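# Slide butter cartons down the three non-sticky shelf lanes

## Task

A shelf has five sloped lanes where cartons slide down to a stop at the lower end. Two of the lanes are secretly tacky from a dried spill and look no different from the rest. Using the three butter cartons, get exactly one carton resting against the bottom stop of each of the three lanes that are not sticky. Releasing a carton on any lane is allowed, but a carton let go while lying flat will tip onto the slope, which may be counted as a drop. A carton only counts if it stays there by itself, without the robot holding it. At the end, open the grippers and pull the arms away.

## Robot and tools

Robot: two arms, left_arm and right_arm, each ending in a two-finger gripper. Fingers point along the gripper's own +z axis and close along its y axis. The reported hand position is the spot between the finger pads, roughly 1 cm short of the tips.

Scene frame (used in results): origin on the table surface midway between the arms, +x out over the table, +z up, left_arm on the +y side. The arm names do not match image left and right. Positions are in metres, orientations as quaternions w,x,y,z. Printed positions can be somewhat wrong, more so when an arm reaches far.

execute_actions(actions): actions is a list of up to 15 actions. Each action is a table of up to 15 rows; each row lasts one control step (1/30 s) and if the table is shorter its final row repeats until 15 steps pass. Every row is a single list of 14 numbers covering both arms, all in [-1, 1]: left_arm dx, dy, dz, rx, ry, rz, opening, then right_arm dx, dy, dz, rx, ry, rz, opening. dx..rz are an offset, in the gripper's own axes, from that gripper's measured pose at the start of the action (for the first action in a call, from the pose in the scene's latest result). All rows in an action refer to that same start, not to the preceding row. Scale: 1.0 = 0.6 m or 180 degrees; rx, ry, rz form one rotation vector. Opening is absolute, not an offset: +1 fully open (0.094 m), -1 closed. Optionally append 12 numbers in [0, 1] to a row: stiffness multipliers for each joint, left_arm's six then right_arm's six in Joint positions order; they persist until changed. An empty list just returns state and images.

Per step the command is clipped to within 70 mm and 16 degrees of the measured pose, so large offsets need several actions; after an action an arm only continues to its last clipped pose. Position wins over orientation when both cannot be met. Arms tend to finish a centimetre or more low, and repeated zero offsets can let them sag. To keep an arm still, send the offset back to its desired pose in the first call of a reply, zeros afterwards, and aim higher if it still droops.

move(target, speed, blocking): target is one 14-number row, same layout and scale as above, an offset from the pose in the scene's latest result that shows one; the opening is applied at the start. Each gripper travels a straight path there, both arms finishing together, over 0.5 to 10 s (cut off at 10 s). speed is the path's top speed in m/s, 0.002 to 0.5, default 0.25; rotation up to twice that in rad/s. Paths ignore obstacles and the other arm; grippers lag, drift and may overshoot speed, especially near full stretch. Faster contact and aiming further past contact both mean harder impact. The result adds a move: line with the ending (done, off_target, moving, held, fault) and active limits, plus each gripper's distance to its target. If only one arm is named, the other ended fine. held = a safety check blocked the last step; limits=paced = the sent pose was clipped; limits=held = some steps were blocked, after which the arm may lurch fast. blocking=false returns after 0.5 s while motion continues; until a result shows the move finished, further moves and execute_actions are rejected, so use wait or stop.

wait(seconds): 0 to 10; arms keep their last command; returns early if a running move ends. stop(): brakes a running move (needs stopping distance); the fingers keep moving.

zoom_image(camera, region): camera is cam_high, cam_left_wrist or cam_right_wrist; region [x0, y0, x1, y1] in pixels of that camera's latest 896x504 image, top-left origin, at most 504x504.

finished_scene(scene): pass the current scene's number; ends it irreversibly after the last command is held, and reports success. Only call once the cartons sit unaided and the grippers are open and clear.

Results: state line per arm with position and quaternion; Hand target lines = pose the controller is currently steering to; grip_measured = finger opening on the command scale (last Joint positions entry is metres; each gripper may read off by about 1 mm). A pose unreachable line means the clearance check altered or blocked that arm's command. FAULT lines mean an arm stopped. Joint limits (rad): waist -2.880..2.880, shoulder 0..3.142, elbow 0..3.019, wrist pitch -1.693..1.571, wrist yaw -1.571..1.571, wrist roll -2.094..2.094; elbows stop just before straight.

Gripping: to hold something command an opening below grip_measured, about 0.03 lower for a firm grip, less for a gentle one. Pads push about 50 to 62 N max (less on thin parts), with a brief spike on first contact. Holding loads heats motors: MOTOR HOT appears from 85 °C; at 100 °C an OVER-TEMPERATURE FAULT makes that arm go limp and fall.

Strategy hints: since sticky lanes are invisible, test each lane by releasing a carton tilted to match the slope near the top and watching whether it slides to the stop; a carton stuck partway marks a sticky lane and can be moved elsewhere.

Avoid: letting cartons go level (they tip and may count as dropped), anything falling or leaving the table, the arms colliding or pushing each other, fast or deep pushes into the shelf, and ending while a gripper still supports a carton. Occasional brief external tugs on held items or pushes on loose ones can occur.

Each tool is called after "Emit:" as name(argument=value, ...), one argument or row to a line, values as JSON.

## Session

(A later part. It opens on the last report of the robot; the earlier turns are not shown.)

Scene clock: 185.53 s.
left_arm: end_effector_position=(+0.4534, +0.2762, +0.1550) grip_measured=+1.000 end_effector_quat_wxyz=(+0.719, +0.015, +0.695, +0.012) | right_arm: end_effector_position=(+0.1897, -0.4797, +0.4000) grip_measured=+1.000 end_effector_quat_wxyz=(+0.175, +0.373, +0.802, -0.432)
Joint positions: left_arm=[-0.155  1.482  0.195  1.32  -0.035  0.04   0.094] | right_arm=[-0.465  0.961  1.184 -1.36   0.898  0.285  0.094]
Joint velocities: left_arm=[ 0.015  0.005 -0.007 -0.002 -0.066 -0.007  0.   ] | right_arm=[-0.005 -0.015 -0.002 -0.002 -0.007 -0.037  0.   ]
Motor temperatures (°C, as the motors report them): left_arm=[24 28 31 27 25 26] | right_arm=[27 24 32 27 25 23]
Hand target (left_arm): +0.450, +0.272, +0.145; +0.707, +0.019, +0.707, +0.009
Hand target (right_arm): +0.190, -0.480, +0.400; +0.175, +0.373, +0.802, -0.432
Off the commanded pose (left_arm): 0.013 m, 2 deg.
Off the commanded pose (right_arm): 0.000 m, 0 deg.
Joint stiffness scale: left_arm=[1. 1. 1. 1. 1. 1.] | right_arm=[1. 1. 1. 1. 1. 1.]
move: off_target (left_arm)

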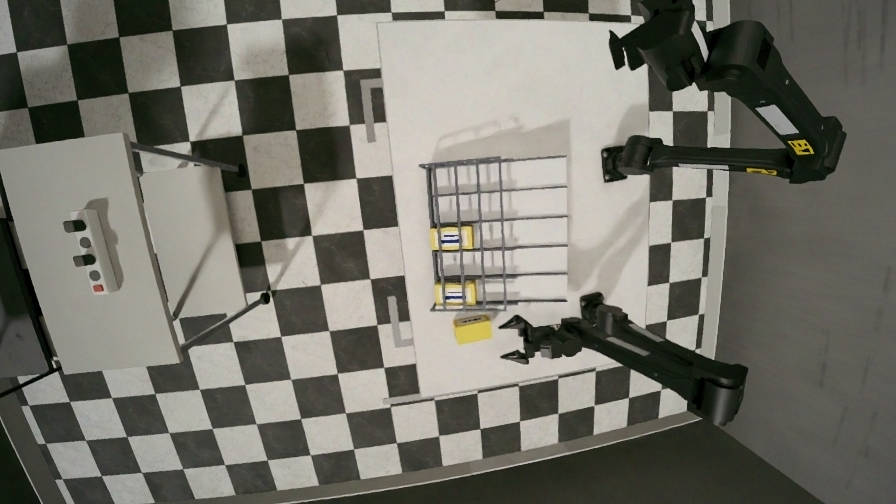

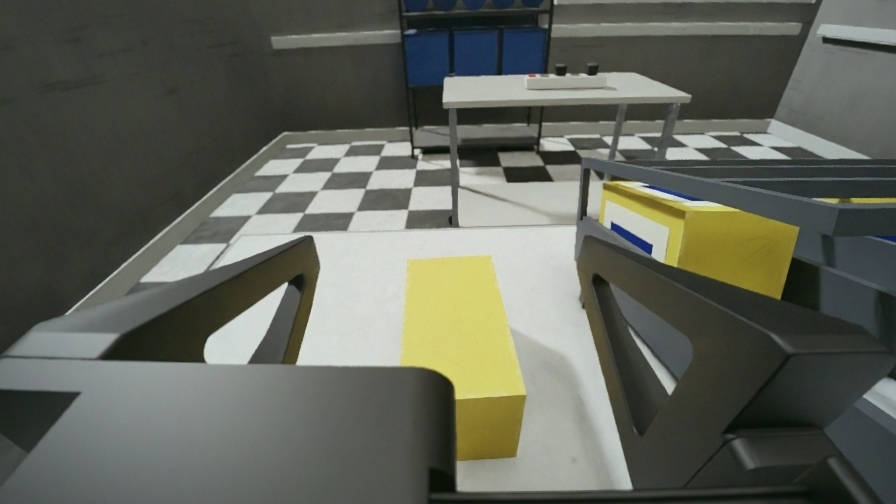

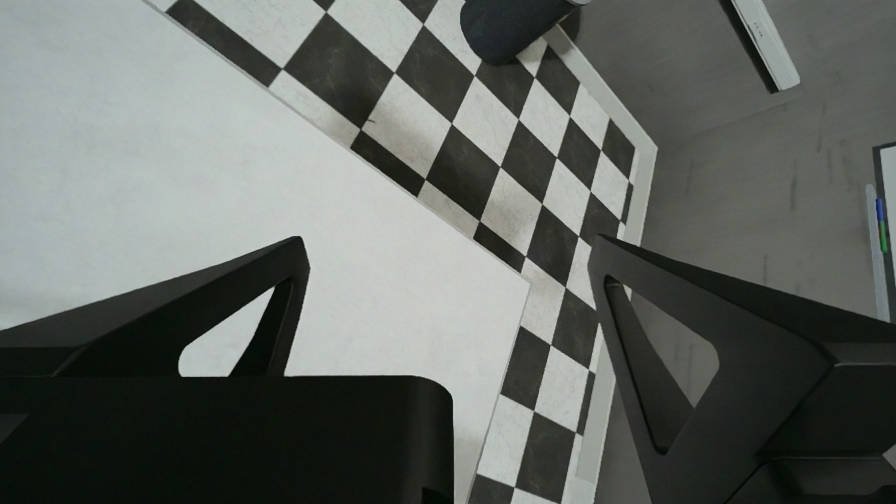

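Emit:
move(
  target=[0.04,0,0.13,0,0.428,0,1,0,0,0,0,0,0,1],
  speed=0.2,
)

Scene clock: 192.13 s.
left_arm: end_effector_position=(+0.5188, +0.2763, +0.1195) grip_measured=+1.000 end_effector_quat_wxyz=(+0.122, +0.016, +0.992, +0.023) | right_arm: end_effector_position=(+0.1897, -0.4797, +0.4000) grip_measured=+1.000 end_effector_quat_wxyz=(+0.175, +0.373, +0.802, -0.432)
Joint positions: left_arm=[-0.155  1.507  1.09  -0.909 -0.051 -0.001  0.094] | right_arm=[-0.465  0.961  1.184 -1.36   0.898  0.285  0.094]
Joint velocities: left_arm=[-0.005 -0.005  0.002 -0.007  0.022 -0.066  0.   ] | right_arm=[-0.015 -0.015  0.002  0.007  0.007  0.022  0.   ]
Motor temperatures (°C, as the motors report them): left_arm=[24 28 32 27 25 26] | right_arm=[27 24 32 27 25 23]
Hand target (left_arm): +0.533, +0.276, +0.131; +0.130, +0.007, +0.991, +0.021
Hand target (right_arm): +0.190, -0.480, +0.400; +0.175, +0.373, +0.802, -0.432
Off the commanded pose (left_arm): 0.019 m, 2 deg.
Off the commanded pose (right_arm): 0.000 m, 0 deg.
Joint stiffness scale: left_arm=[1. 1. 1. 1. 1. 1.] | right_arm=[1. 1. 1. 1. 1. 1.]
move: off_target (left_arm)

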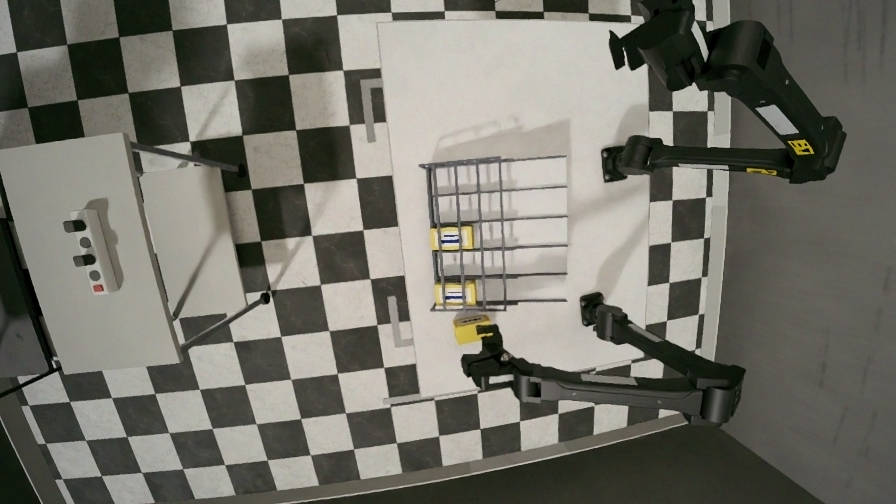

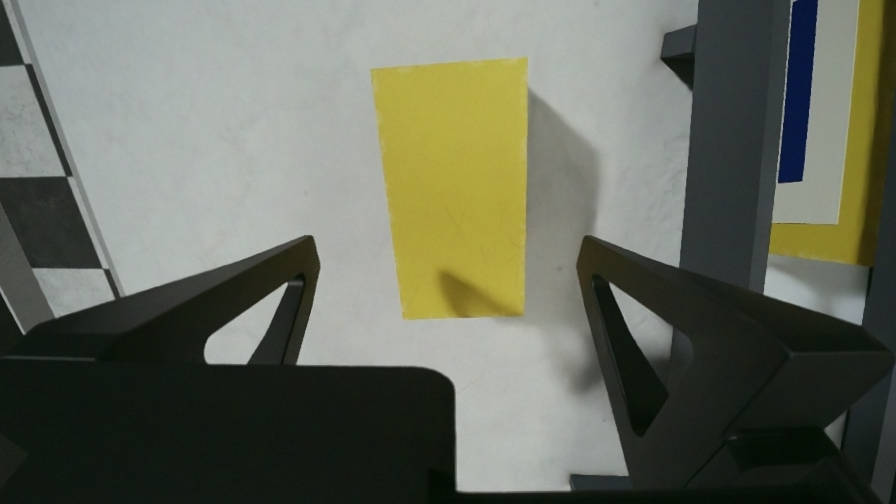

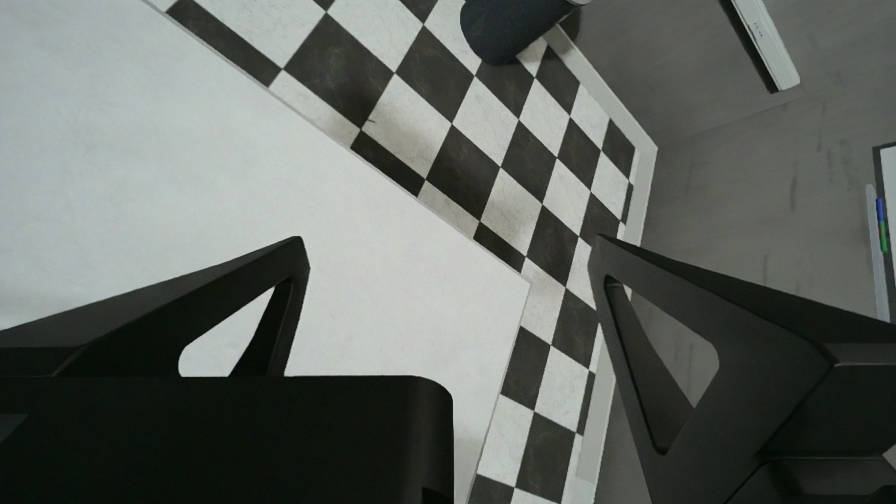

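Emit:
move(
  target=[0,-0.008,0.12,0,-0.006,-0.02,1,0,0,0,0,0,0,1],
  speed=0.08,
)

Emit:
move(
  target=[0,0,0,0,0,0,0.28,0,0,0,0,0,0,1],
)

Emit:
move(
  target=[0.1,0,-0.45,0,0,0,0.28,0,0,0,0,0,0,1],
  speed=0.2,
)

Scene clock: 197.20 s.
left_arm: end_effector_position=(+0.5374, +0.2755, +0.0605) grip_measured=+1.000 end_effector_quat_wxyz=(+0.136, -0.008, +0.990, +0.019) | right_arm: end_effector_position=(+0.1897, -0.4797, +0.4000) grip_measured=+1.000 end_effector_quat_wxyz=(+0.175, +0.373, +0.802, -0.432)
Joint positions: left_arm=[-0.155  1.616  1.039 -0.722 -0.051 -0.05   0.094] | right_arm=[-0.465  0.961  1.184 -1.36   0.898  0.285  0.094]
Joint velocities: left_arm=[-0.024 -0.005  0.002 -0.002 -0.007  0.037  0.   ] | right_arm=[-0.005 -0.005  0.002 -0.002 -0.022 -0.037  0.   ]
Motor temperatures (°C, as the motors report them): left_arm=[24 28 33 26 25 26] | right_arm=[27 24 32 27 25 23]
Hand target (left_arm): +0.535, +0.274, +0.049; +0.132, -0.015, +0.991, +0.019
Hand target (right_arm): +0.190, -0.480, +0.400; +0.175, +0.373, +0.802, -0.432
Off the commanded pose (left_arm): 0.011 m, 1 deg.
Off the commanded pose (right_arm): 0.000 m, 0 deg.
Joint stiffness scale: left_arm=[1. 1. 1. 1. 1. 1.] | right_arm=[1. 1. 1. 1. 1. 1.]
move: off_target (left_arm)

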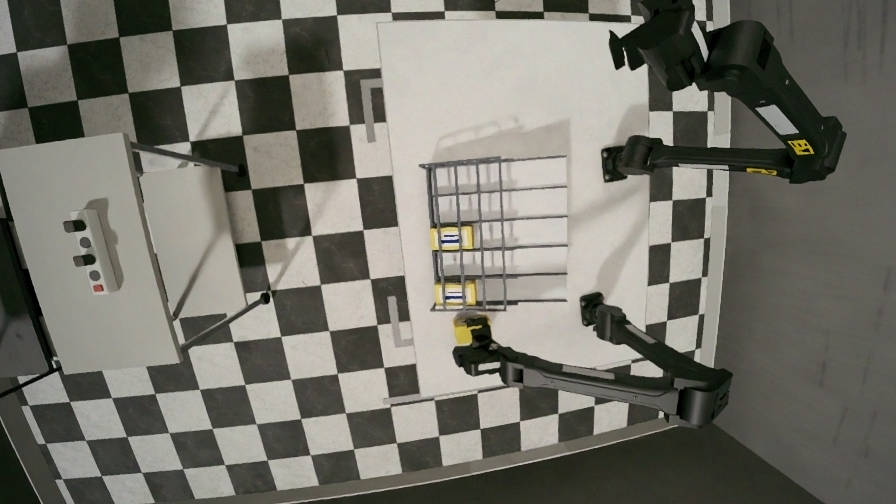

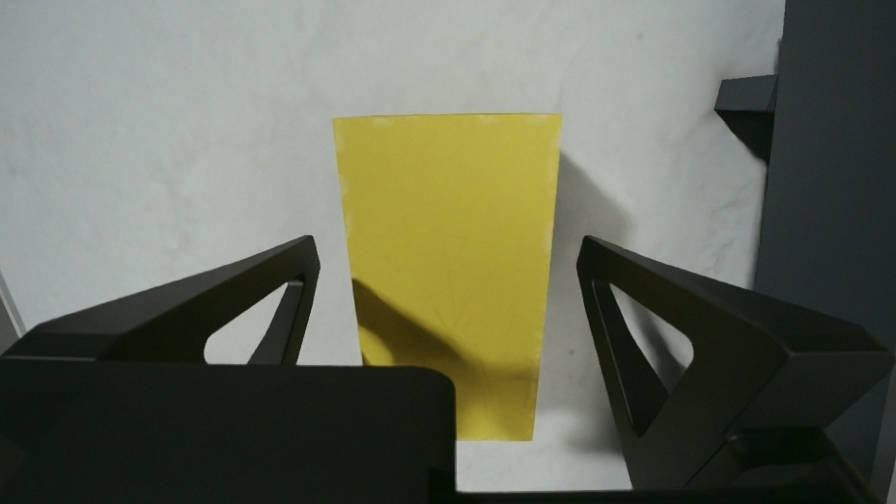

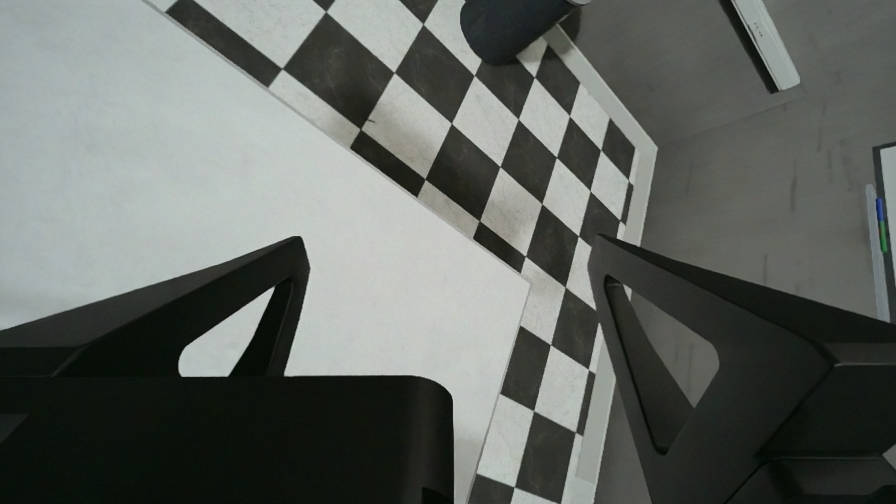

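Scene clock: 197.70 s.
left_arm: end_effector_position=(+0.5374, +0.2754, +0.0605) grip_measured=+0.321 end_effector_quat_wxyz=(+0.136, -0.008, +0.990, +0.019) | right_arm: end_effector_position=(+0.1897, -0.4797, +0.4000) grip_measured=+1.000 end_effector_quat_wxyz=(+0.175, +0.373, +0.802, -0.432)
Joint positions: left_arm=[-0.155  1.616  1.039 -0.722 -0.05  -0.05   0.062] | right_arm=[-0.465  0.961  1.184 -1.36   0.898  0.285  0.094]
Joint velocities: left_arm=[-0.015  0.005  0.017 -0.002 -0.007 -0.022 -0.   ] | right_arm=[ 0.005 -0.005 -0.012 -0.007 -0.066 -0.037  0.   ]
Motor temperatures (°C, as the motors report them): left_arm=[24 28 33 26 25 26] | right_arm=[27 24 32 27 25 23]
Hand target (left_arm): +0.537, +0.276, +0.061; +0.136, -0.008, +0.990, +0.019
Hand target (right_arm): +0.190, -0.480, +0.400; +0.175, +0.373, +0.802, -0.432
Off the commanded pose (left_arm): 0.000 m, 0 deg.
Off the commanded pose (right_arm): 0.000 m, 0 deg.
Joint stiffness scale: left_arm=[1. 1. 1. 1. 1. 1.] | right_arm=[1. 1. 1. 1. 1. 1.]
move: done

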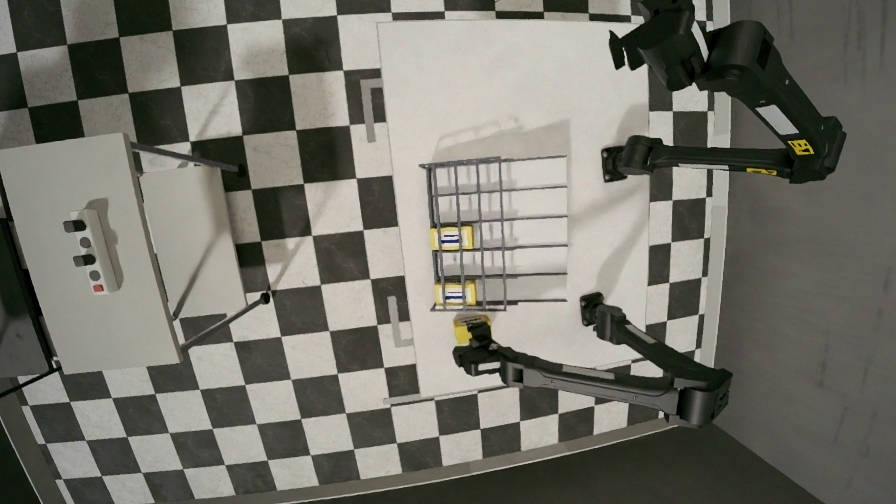

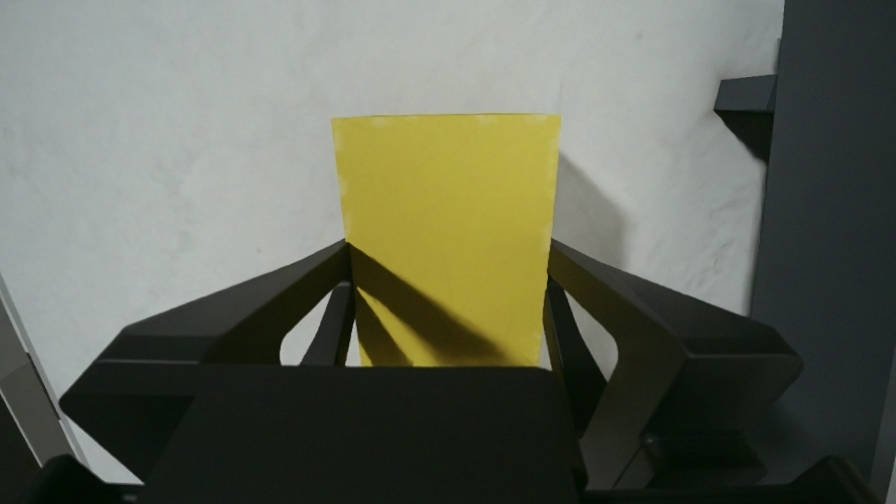

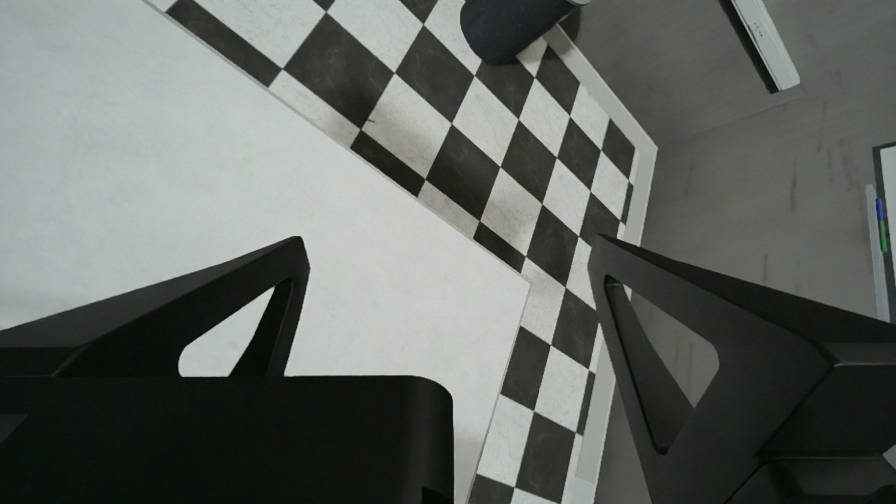

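Scene clock: 199.50 s.
left_arm: end_effector_position=(+0.3967, +0.2693, +0.2738) grip_measured=+0.321 end_effector_quat_wxyz=(+0.106, -0.004, +0.994, +0.021) | right_arm: end_effector_position=(+0.1897, -0.4797, +0.4000) grip_measured=+1.000 end_effector_quat_wxyz=(+0.175, +0.373, +0.802, -0.432)
Joint positions: left_arm=[-0.192  1.125  1.158 -1.396 -0.059 -0.08   0.062] | right_arm=[-0.465  0.961  1.184 -1.36   0.898  0.285  0.094]
Joint velocities: left_arm=[ 0.005 -0.005 -0.002  0.002 -0.066  0.022 -0.   ] | right_arm=[-0.015 -0.005 -0.007 -0.002  0.037  0.007  0.   ]
Motor temperatures (°C, as the motors report them): left_arm=[24 28 33 26 25 26] | right_arm=[27 24 32 27 25 23]
Hand target (left_arm): +0.407, +0.265, +0.306; +0.137, -0.008, +0.990, +0.018
Hand target (right_arm): +0.190, -0.480, +0.400; +0.175, +0.373, +0.802, -0.432
Off the commanded pose (left_arm): 0.032 m, 4 deg.
Off the commanded pose (right_arm): 0.000 m, 0 deg.
Joint stiffness scale: left_arm=[1. 1. 1. 1. 1. 1.] | right_arm=[1. 1. 1. 1. 1. 1.]
move: off_target (left_arm)

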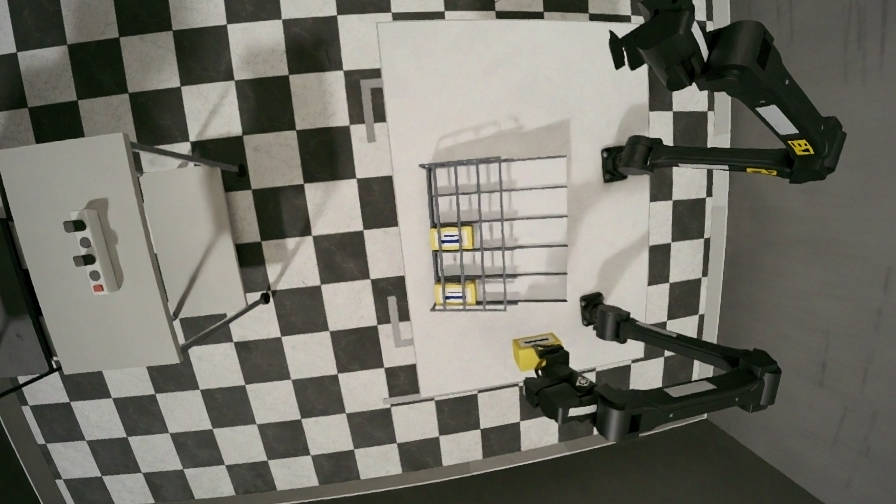

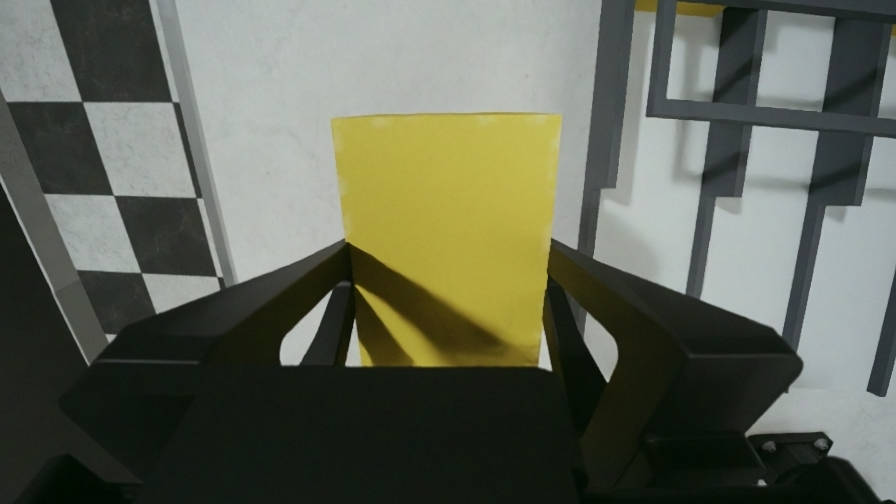

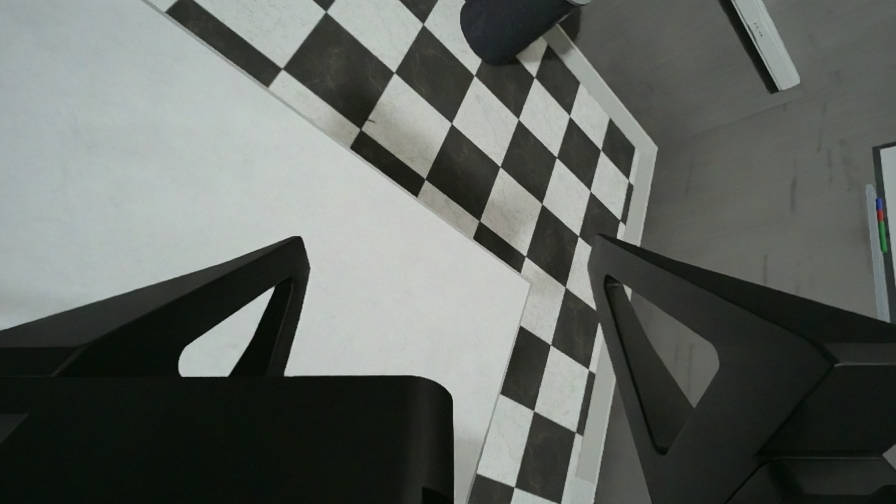

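Emit:
execute_actions(
  actions=[],
)

Scene clock: 211.20 s.
left_arm: end_effector_position=(+0.3967, +0.2693, +0.2738) grip_measured=+0.321 end_effector_quat_wxyz=(+0.106, -0.004, +0.994, +0.021) | right_arm: end_effector_position=(+0.1897, -0.4797, +0.4000) grip_measured=+1.000 end_effector_quat_wxyz=(+0.175, +0.373, +0.802, -0.432)
Joint positions: left_arm=[-0.192  1.125  1.158 -1.396 -0.059 -0.081  0.062] | right_arm=[-0.465  0.961  1.184 -1.36   0.898  0.285  0.094]
Joint velocities: left_arm=[-0.015 -0.015 -0.002  0.002 -0.066 -0.007 -0.   ] | right_arm=[-0.005 -0.005  0.002 -0.017 -0.007 -0.037  0.   ]
Motor temperatures (°C, as the motors report them): left_arm=[24 28 37 26 25 26] | right_arm=[27 24 32 27 26 23]
Hand target (left_arm): +0.407, +0.265, +0.306; +0.137, -0.008, +0.990, +0.018
Hand target (right_arm): +0.190, -0.480, +0.400; +0.175, +0.373, +0.802, -0.432
Off the commanded pose (left_arm): 0.032 m, 4 deg.
Off the commanded pose (right_arm): 0.000 m, 0 deg.
Joint stiffness scale: left_arm=[1. 1. 1. 1. 1. 1.] | right_arm=[1. 1. 1. 1. 1. 1.]

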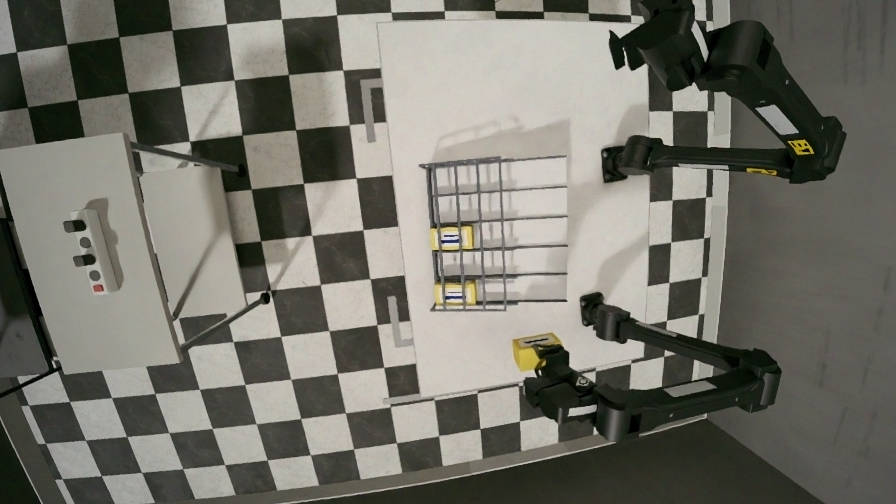

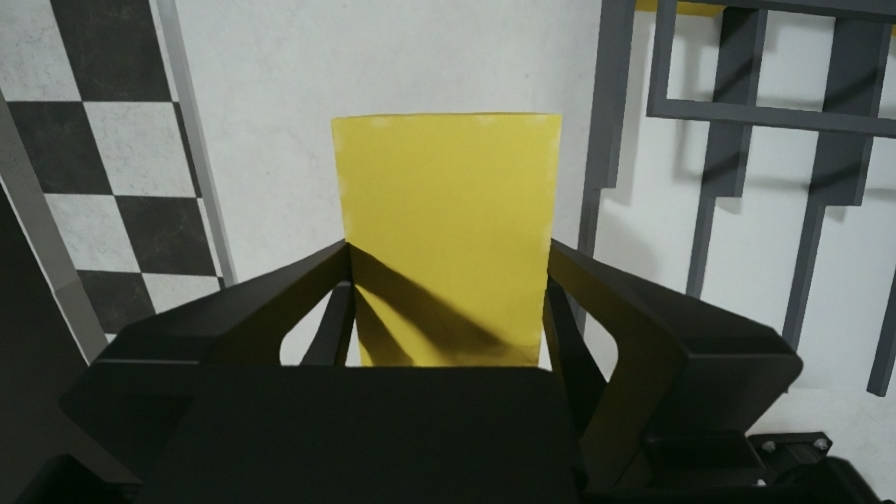

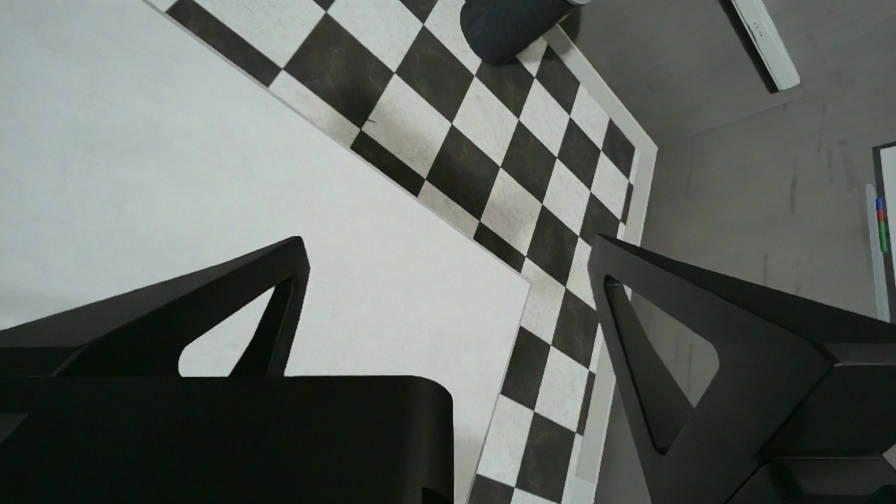

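Emit:
move(
  target=[0.05,-0.69,-0.04,0,0,0,0.28,0,0,0,0,0,0,1],
  speed=0.2,
)

Scene clock: 216.07 s.
left_arm: end_effector_position=(+0.3565, -0.1383, +0.2369) grip_measured=+0.321 end_effector_quat_wxyz=(+0.085, +0.008, +0.995, +0.046) | right_arm: end_effector_position=(+0.1897, -0.4797, +0.4000) grip_measured=+1.000 end_effector_quat_wxyz=(+0.175, +0.373, +0.802, -0.432)
Joint positions: left_arm=[-1.114  1.708  1.664 -1.51  -0.194 -0.982  0.062] | right_arm=[-0.465  0.961  1.184 -1.36   0.898  0.285  0.094]
Joint velocities: left_arm=[-0.034  0.005 -0.007 -0.017  0.022  0.007 -0.001] | right_arm=[ 0.005  0.005 -0.012 -0.017 -0.037  0.007  0.   ]
Motor temperatures (°C, as the motors report them): left_arm=[24 28 38 26 25 26] | right_arm=[27 24 32 27 26 23]
Hand target (left_arm): +0.365, -0.148, +0.273; +0.106, -0.004, +0.994, +0.017
Hand target (right_arm): +0.190, -0.480, +0.400; +0.175, +0.373, +0.802, -0.432
Off the commanded pose (left_arm): 0.040 m, 4 deg.
Off the commanded pose (right_arm): 0.000 m, 0 deg.
Joint stiffness scale: left_arm=[1. 1. 1. 1. 1. 1.] | right_arm=[1. 1. 1. 1. 1. 1.]
move: off_target (left_arm)

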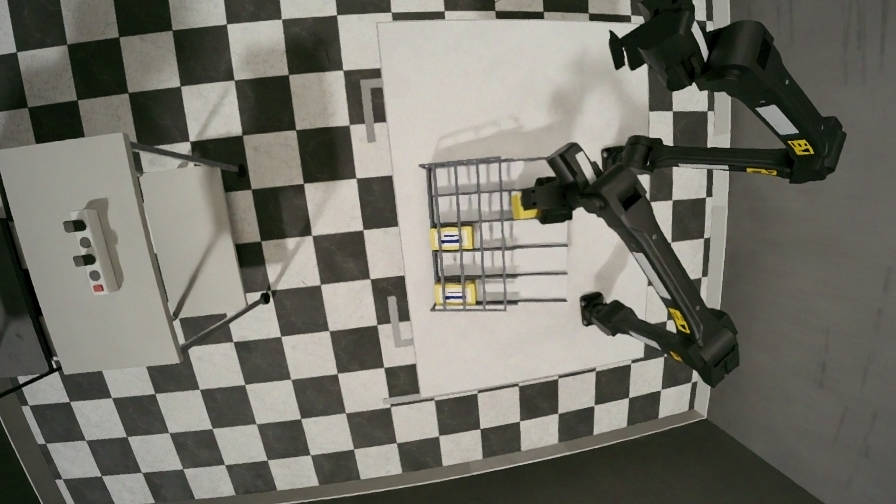

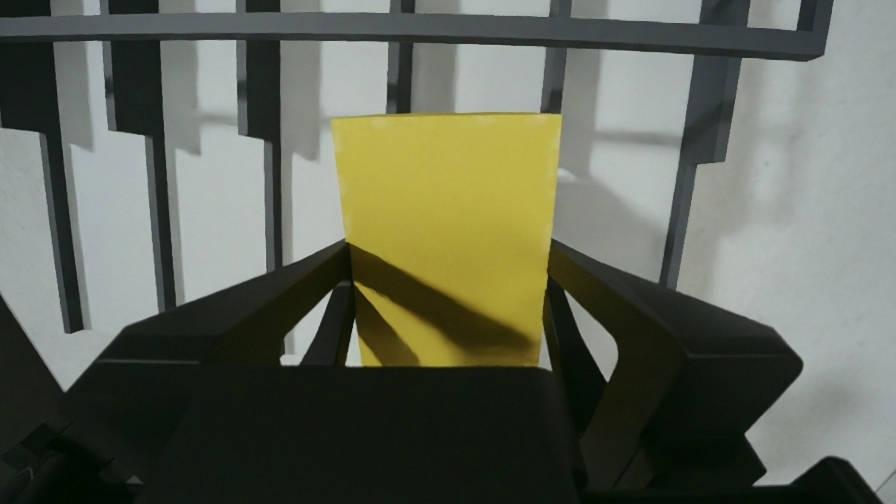

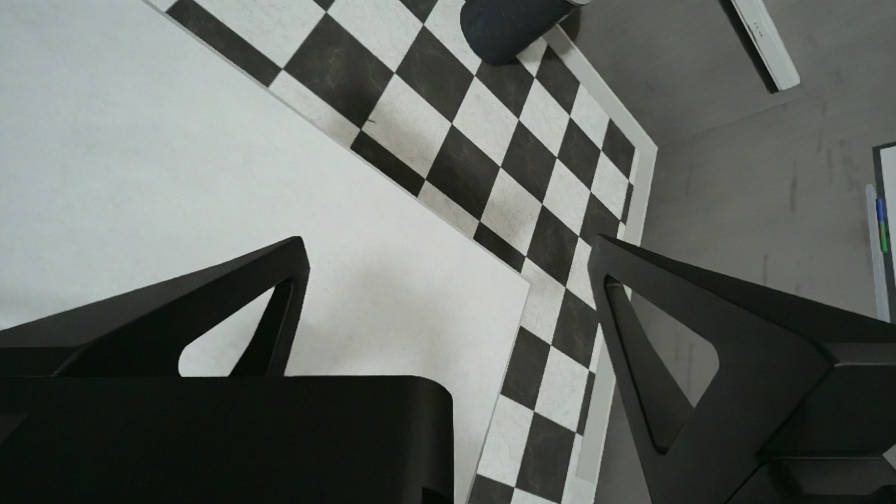

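Emit:
move(
  target=[-0.01,-0.03,0.0,0.03,0.05,0,0.28,0,0,0,0,0,0,1],
  speed=0.05,
)

Scene clock: 220.87 s.
left_arm: end_effector_position=(+0.3490, -0.1455, +0.2071) grip_measured=+0.321 end_effector_quat_wxyz=(-0.007, +0.006, +1.000, +0.023) | right_arm: end_effector_position=(+0.1897, -0.4797, +0.4000) grip_measured=+1.000 end_effector_quat_wxyz=(+0.175, +0.373, +0.802, -0.432)
Joint positions: left_arm=[-1.076  1.761  1.664 -1.519 -0.016 -0.951  0.062] | right_arm=[-0.465  0.961  1.184 -1.36   0.898  0.285  0.094]
Joint velocities: left_arm=[ 0.005 -0.015  0.017 -0.007 -0.066 -0.007 -0.   ] | right_arm=[-0.005 -0.005 -0.017 -0.002  0.022  0.007  0.   ]
Motor temperatures (°C, as the motors report them): left_arm=[24 29 38 26 25 26] | right_arm=[27 24 32 27 26 23]
Hand target (left_arm): +0.361, -0.155, +0.236; +0.007, +0.009, +1.000, -0.000
Hand target (right_arm): +0.190, -0.480, +0.400; +0.175, +0.373, +0.802, -0.432
Off the commanded pose (left_arm): 0.034 m, 3 deg.
Off the commanded pose (right_arm): 0.000 m, 0 deg.
Joint stiffness scale: left_arm=[1. 1. 1. 1. 1. 1.] | right_arm=[1. 1. 1. 1. 1. 1.]
move: off_target (left_arm)

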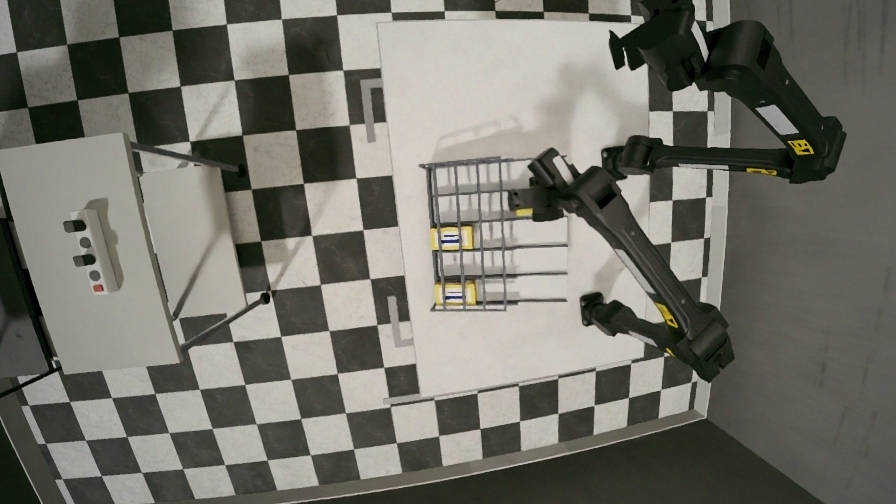

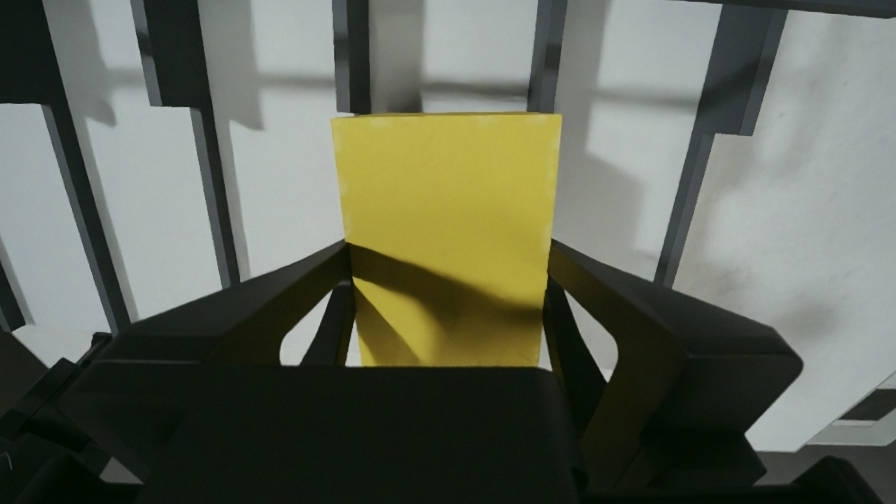

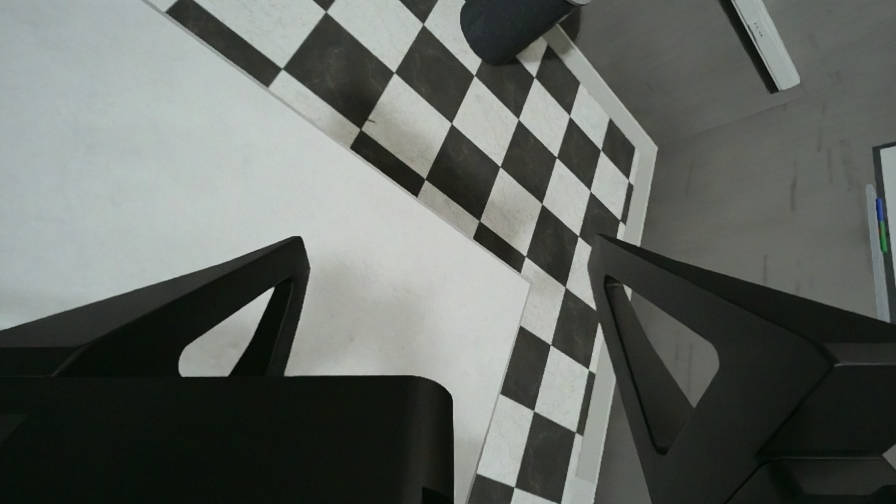

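Emit:
move(
  target=[-0.02,-0.005,0.05,0.005,0,0,0.28,0,0,0,0,0,0,1],
  speed=0.02,
)

Scene clock: 224.90 s.
left_arm: end_effector_position=(+0.3549, -0.1482, +0.1856) grip_measured=+0.321 end_effector_quat_wxyz=(-0.006, +0.003, +1.000, +0.015) | right_arm: end_effector_position=(+0.1897, -0.4797, +0.4000) grip_measured=+1.000 end_effector_quat_wxyz=(+0.175, +0.373, +0.802, -0.432)
Joint positions: left_arm=[-1.067  1.773  1.625 -1.454 -0.008 -0.947  0.062] | right_arm=[-0.465  0.961  1.184 -1.36   0.898  0.285  0.094]
Joint velocities: left_arm=[-0.015  0.005 -0.012 -0.012 -0.051 -0.037  0.001] | right_arm=[-0.015 -0.005  0.012  0.002  0.022 -0.007  0.   ]
Motor temperatures (°C, as the motors report them): left_arm=[24 29 38 26 25 26] | right_arm=[27 24 32 27 26 23]
Hand target (left_arm): +0.360, -0.147, +0.177; -0.007, +0.005, +1.000, +0.016
Hand target (right_arm): +0.190, -0.480, +0.400; +0.175, +0.373, +0.802, -0.432
Off the commanded pose (left_arm): 0.010 m, 0 deg.
Off the commanded pose (right_arm): 0.000 m, 0 deg.
Joint stiffness scale: left_arm=[1. 1. 1. 1. 1. 1.] | right_arm=[1. 1. 1. 1. 1. 1.]
move: done

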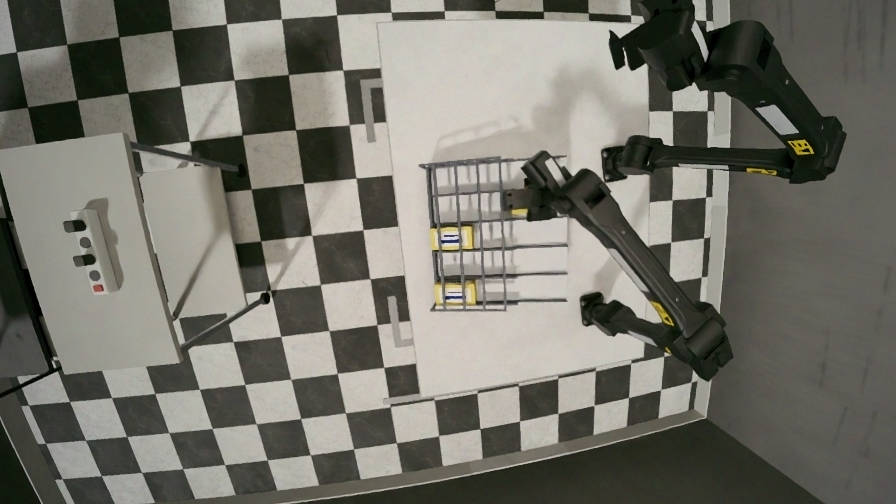

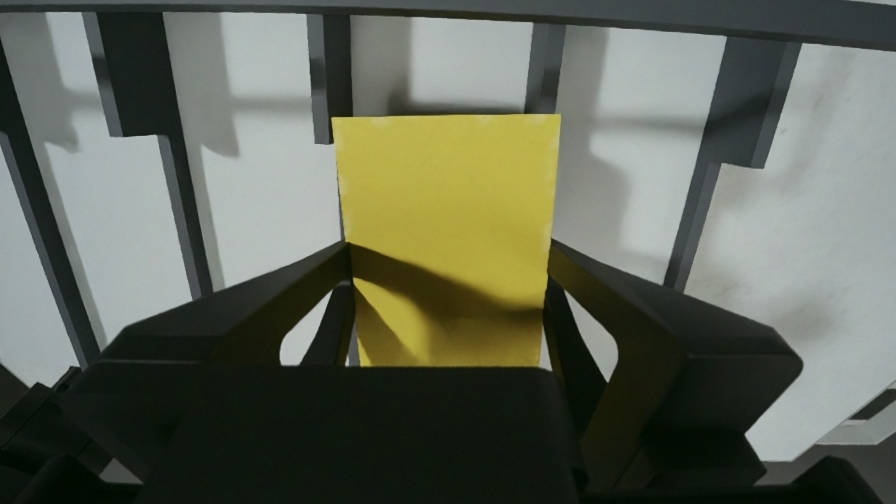

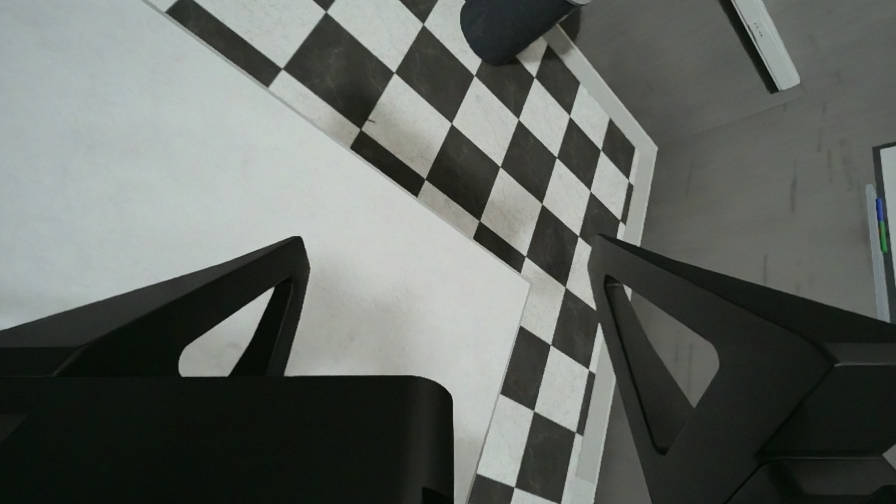

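Emit:
move(
  target=[-0.005,0.009,0.028,0,0,0,0.28,0,0,0,0,0,0,1],
  speed=0.015,
)

Scene clock: 227.97 s.
left_arm: end_effector_position=(+0.3550, -0.1471, +0.1842) grip_measured=+0.321 end_effector_quat_wxyz=(-0.002, +0.002, +1.000, +0.007) | right_arm: end_effector_position=(+0.1897, -0.4797, +0.4000) grip_measured=+1.000 end_effector_quat_wxyz=(+0.175, +0.373, +0.802, -0.432)
Joint positions: left_arm=[-1.066  1.761  1.604 -1.428 -0.006 -0.947  0.062] | right_arm=[-0.465  0.961  1.184 -1.36   0.898  0.285  0.094]
Joint velocities: left_arm=[-0.005 -0.015 -0.002 -0.002  0.022  0.037 -0.001] | right_arm=[-0.015  0.015  0.002  0.007  0.037  0.007  0.   ]
Motor temperatures (°C, as the motors report them): left_arm=[24 29 37 26 25 26] | right_arm=[27 24 32 27 26 23]
Hand target (left_arm): +0.358, -0.142, +0.169; -0.006, +0.003, +1.000, +0.015
Hand target (right_arm): +0.190, -0.480, +0.400; +0.175, +0.373, +0.802, -0.432
Off the commanded pose (left_arm): 0.016 m, 1 deg.
Off the commanded pose (right_arm): 0.000 m, 0 deg.
Joint stiffness scale: left_arm=[1. 1. 1. 1. 1. 1.] | right_arm=[1. 1. 1. 1. 1. 1.]
move: off_target (left_arm)

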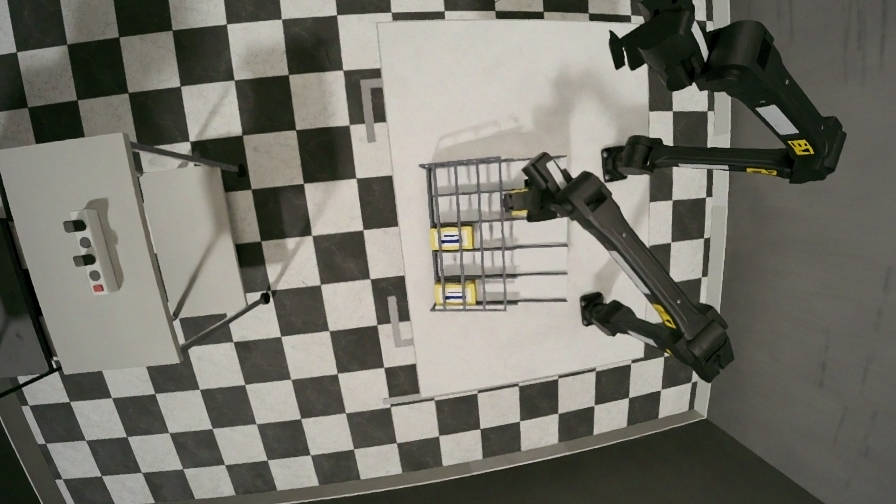

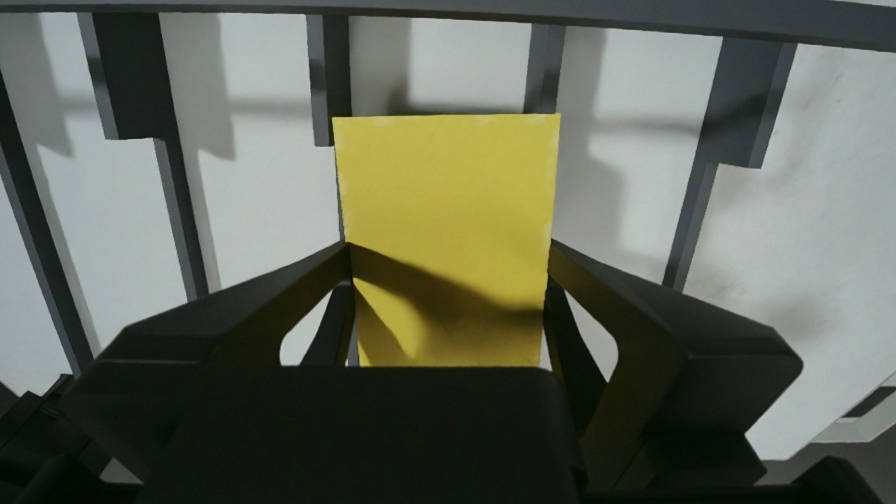

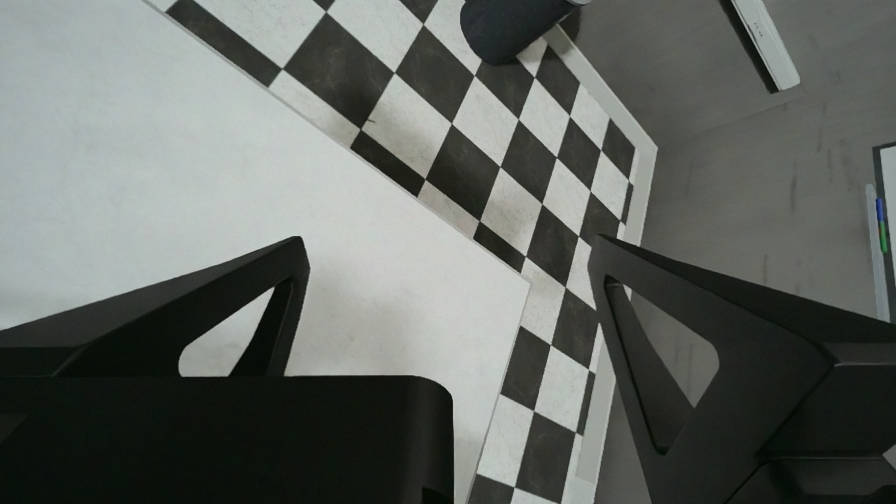

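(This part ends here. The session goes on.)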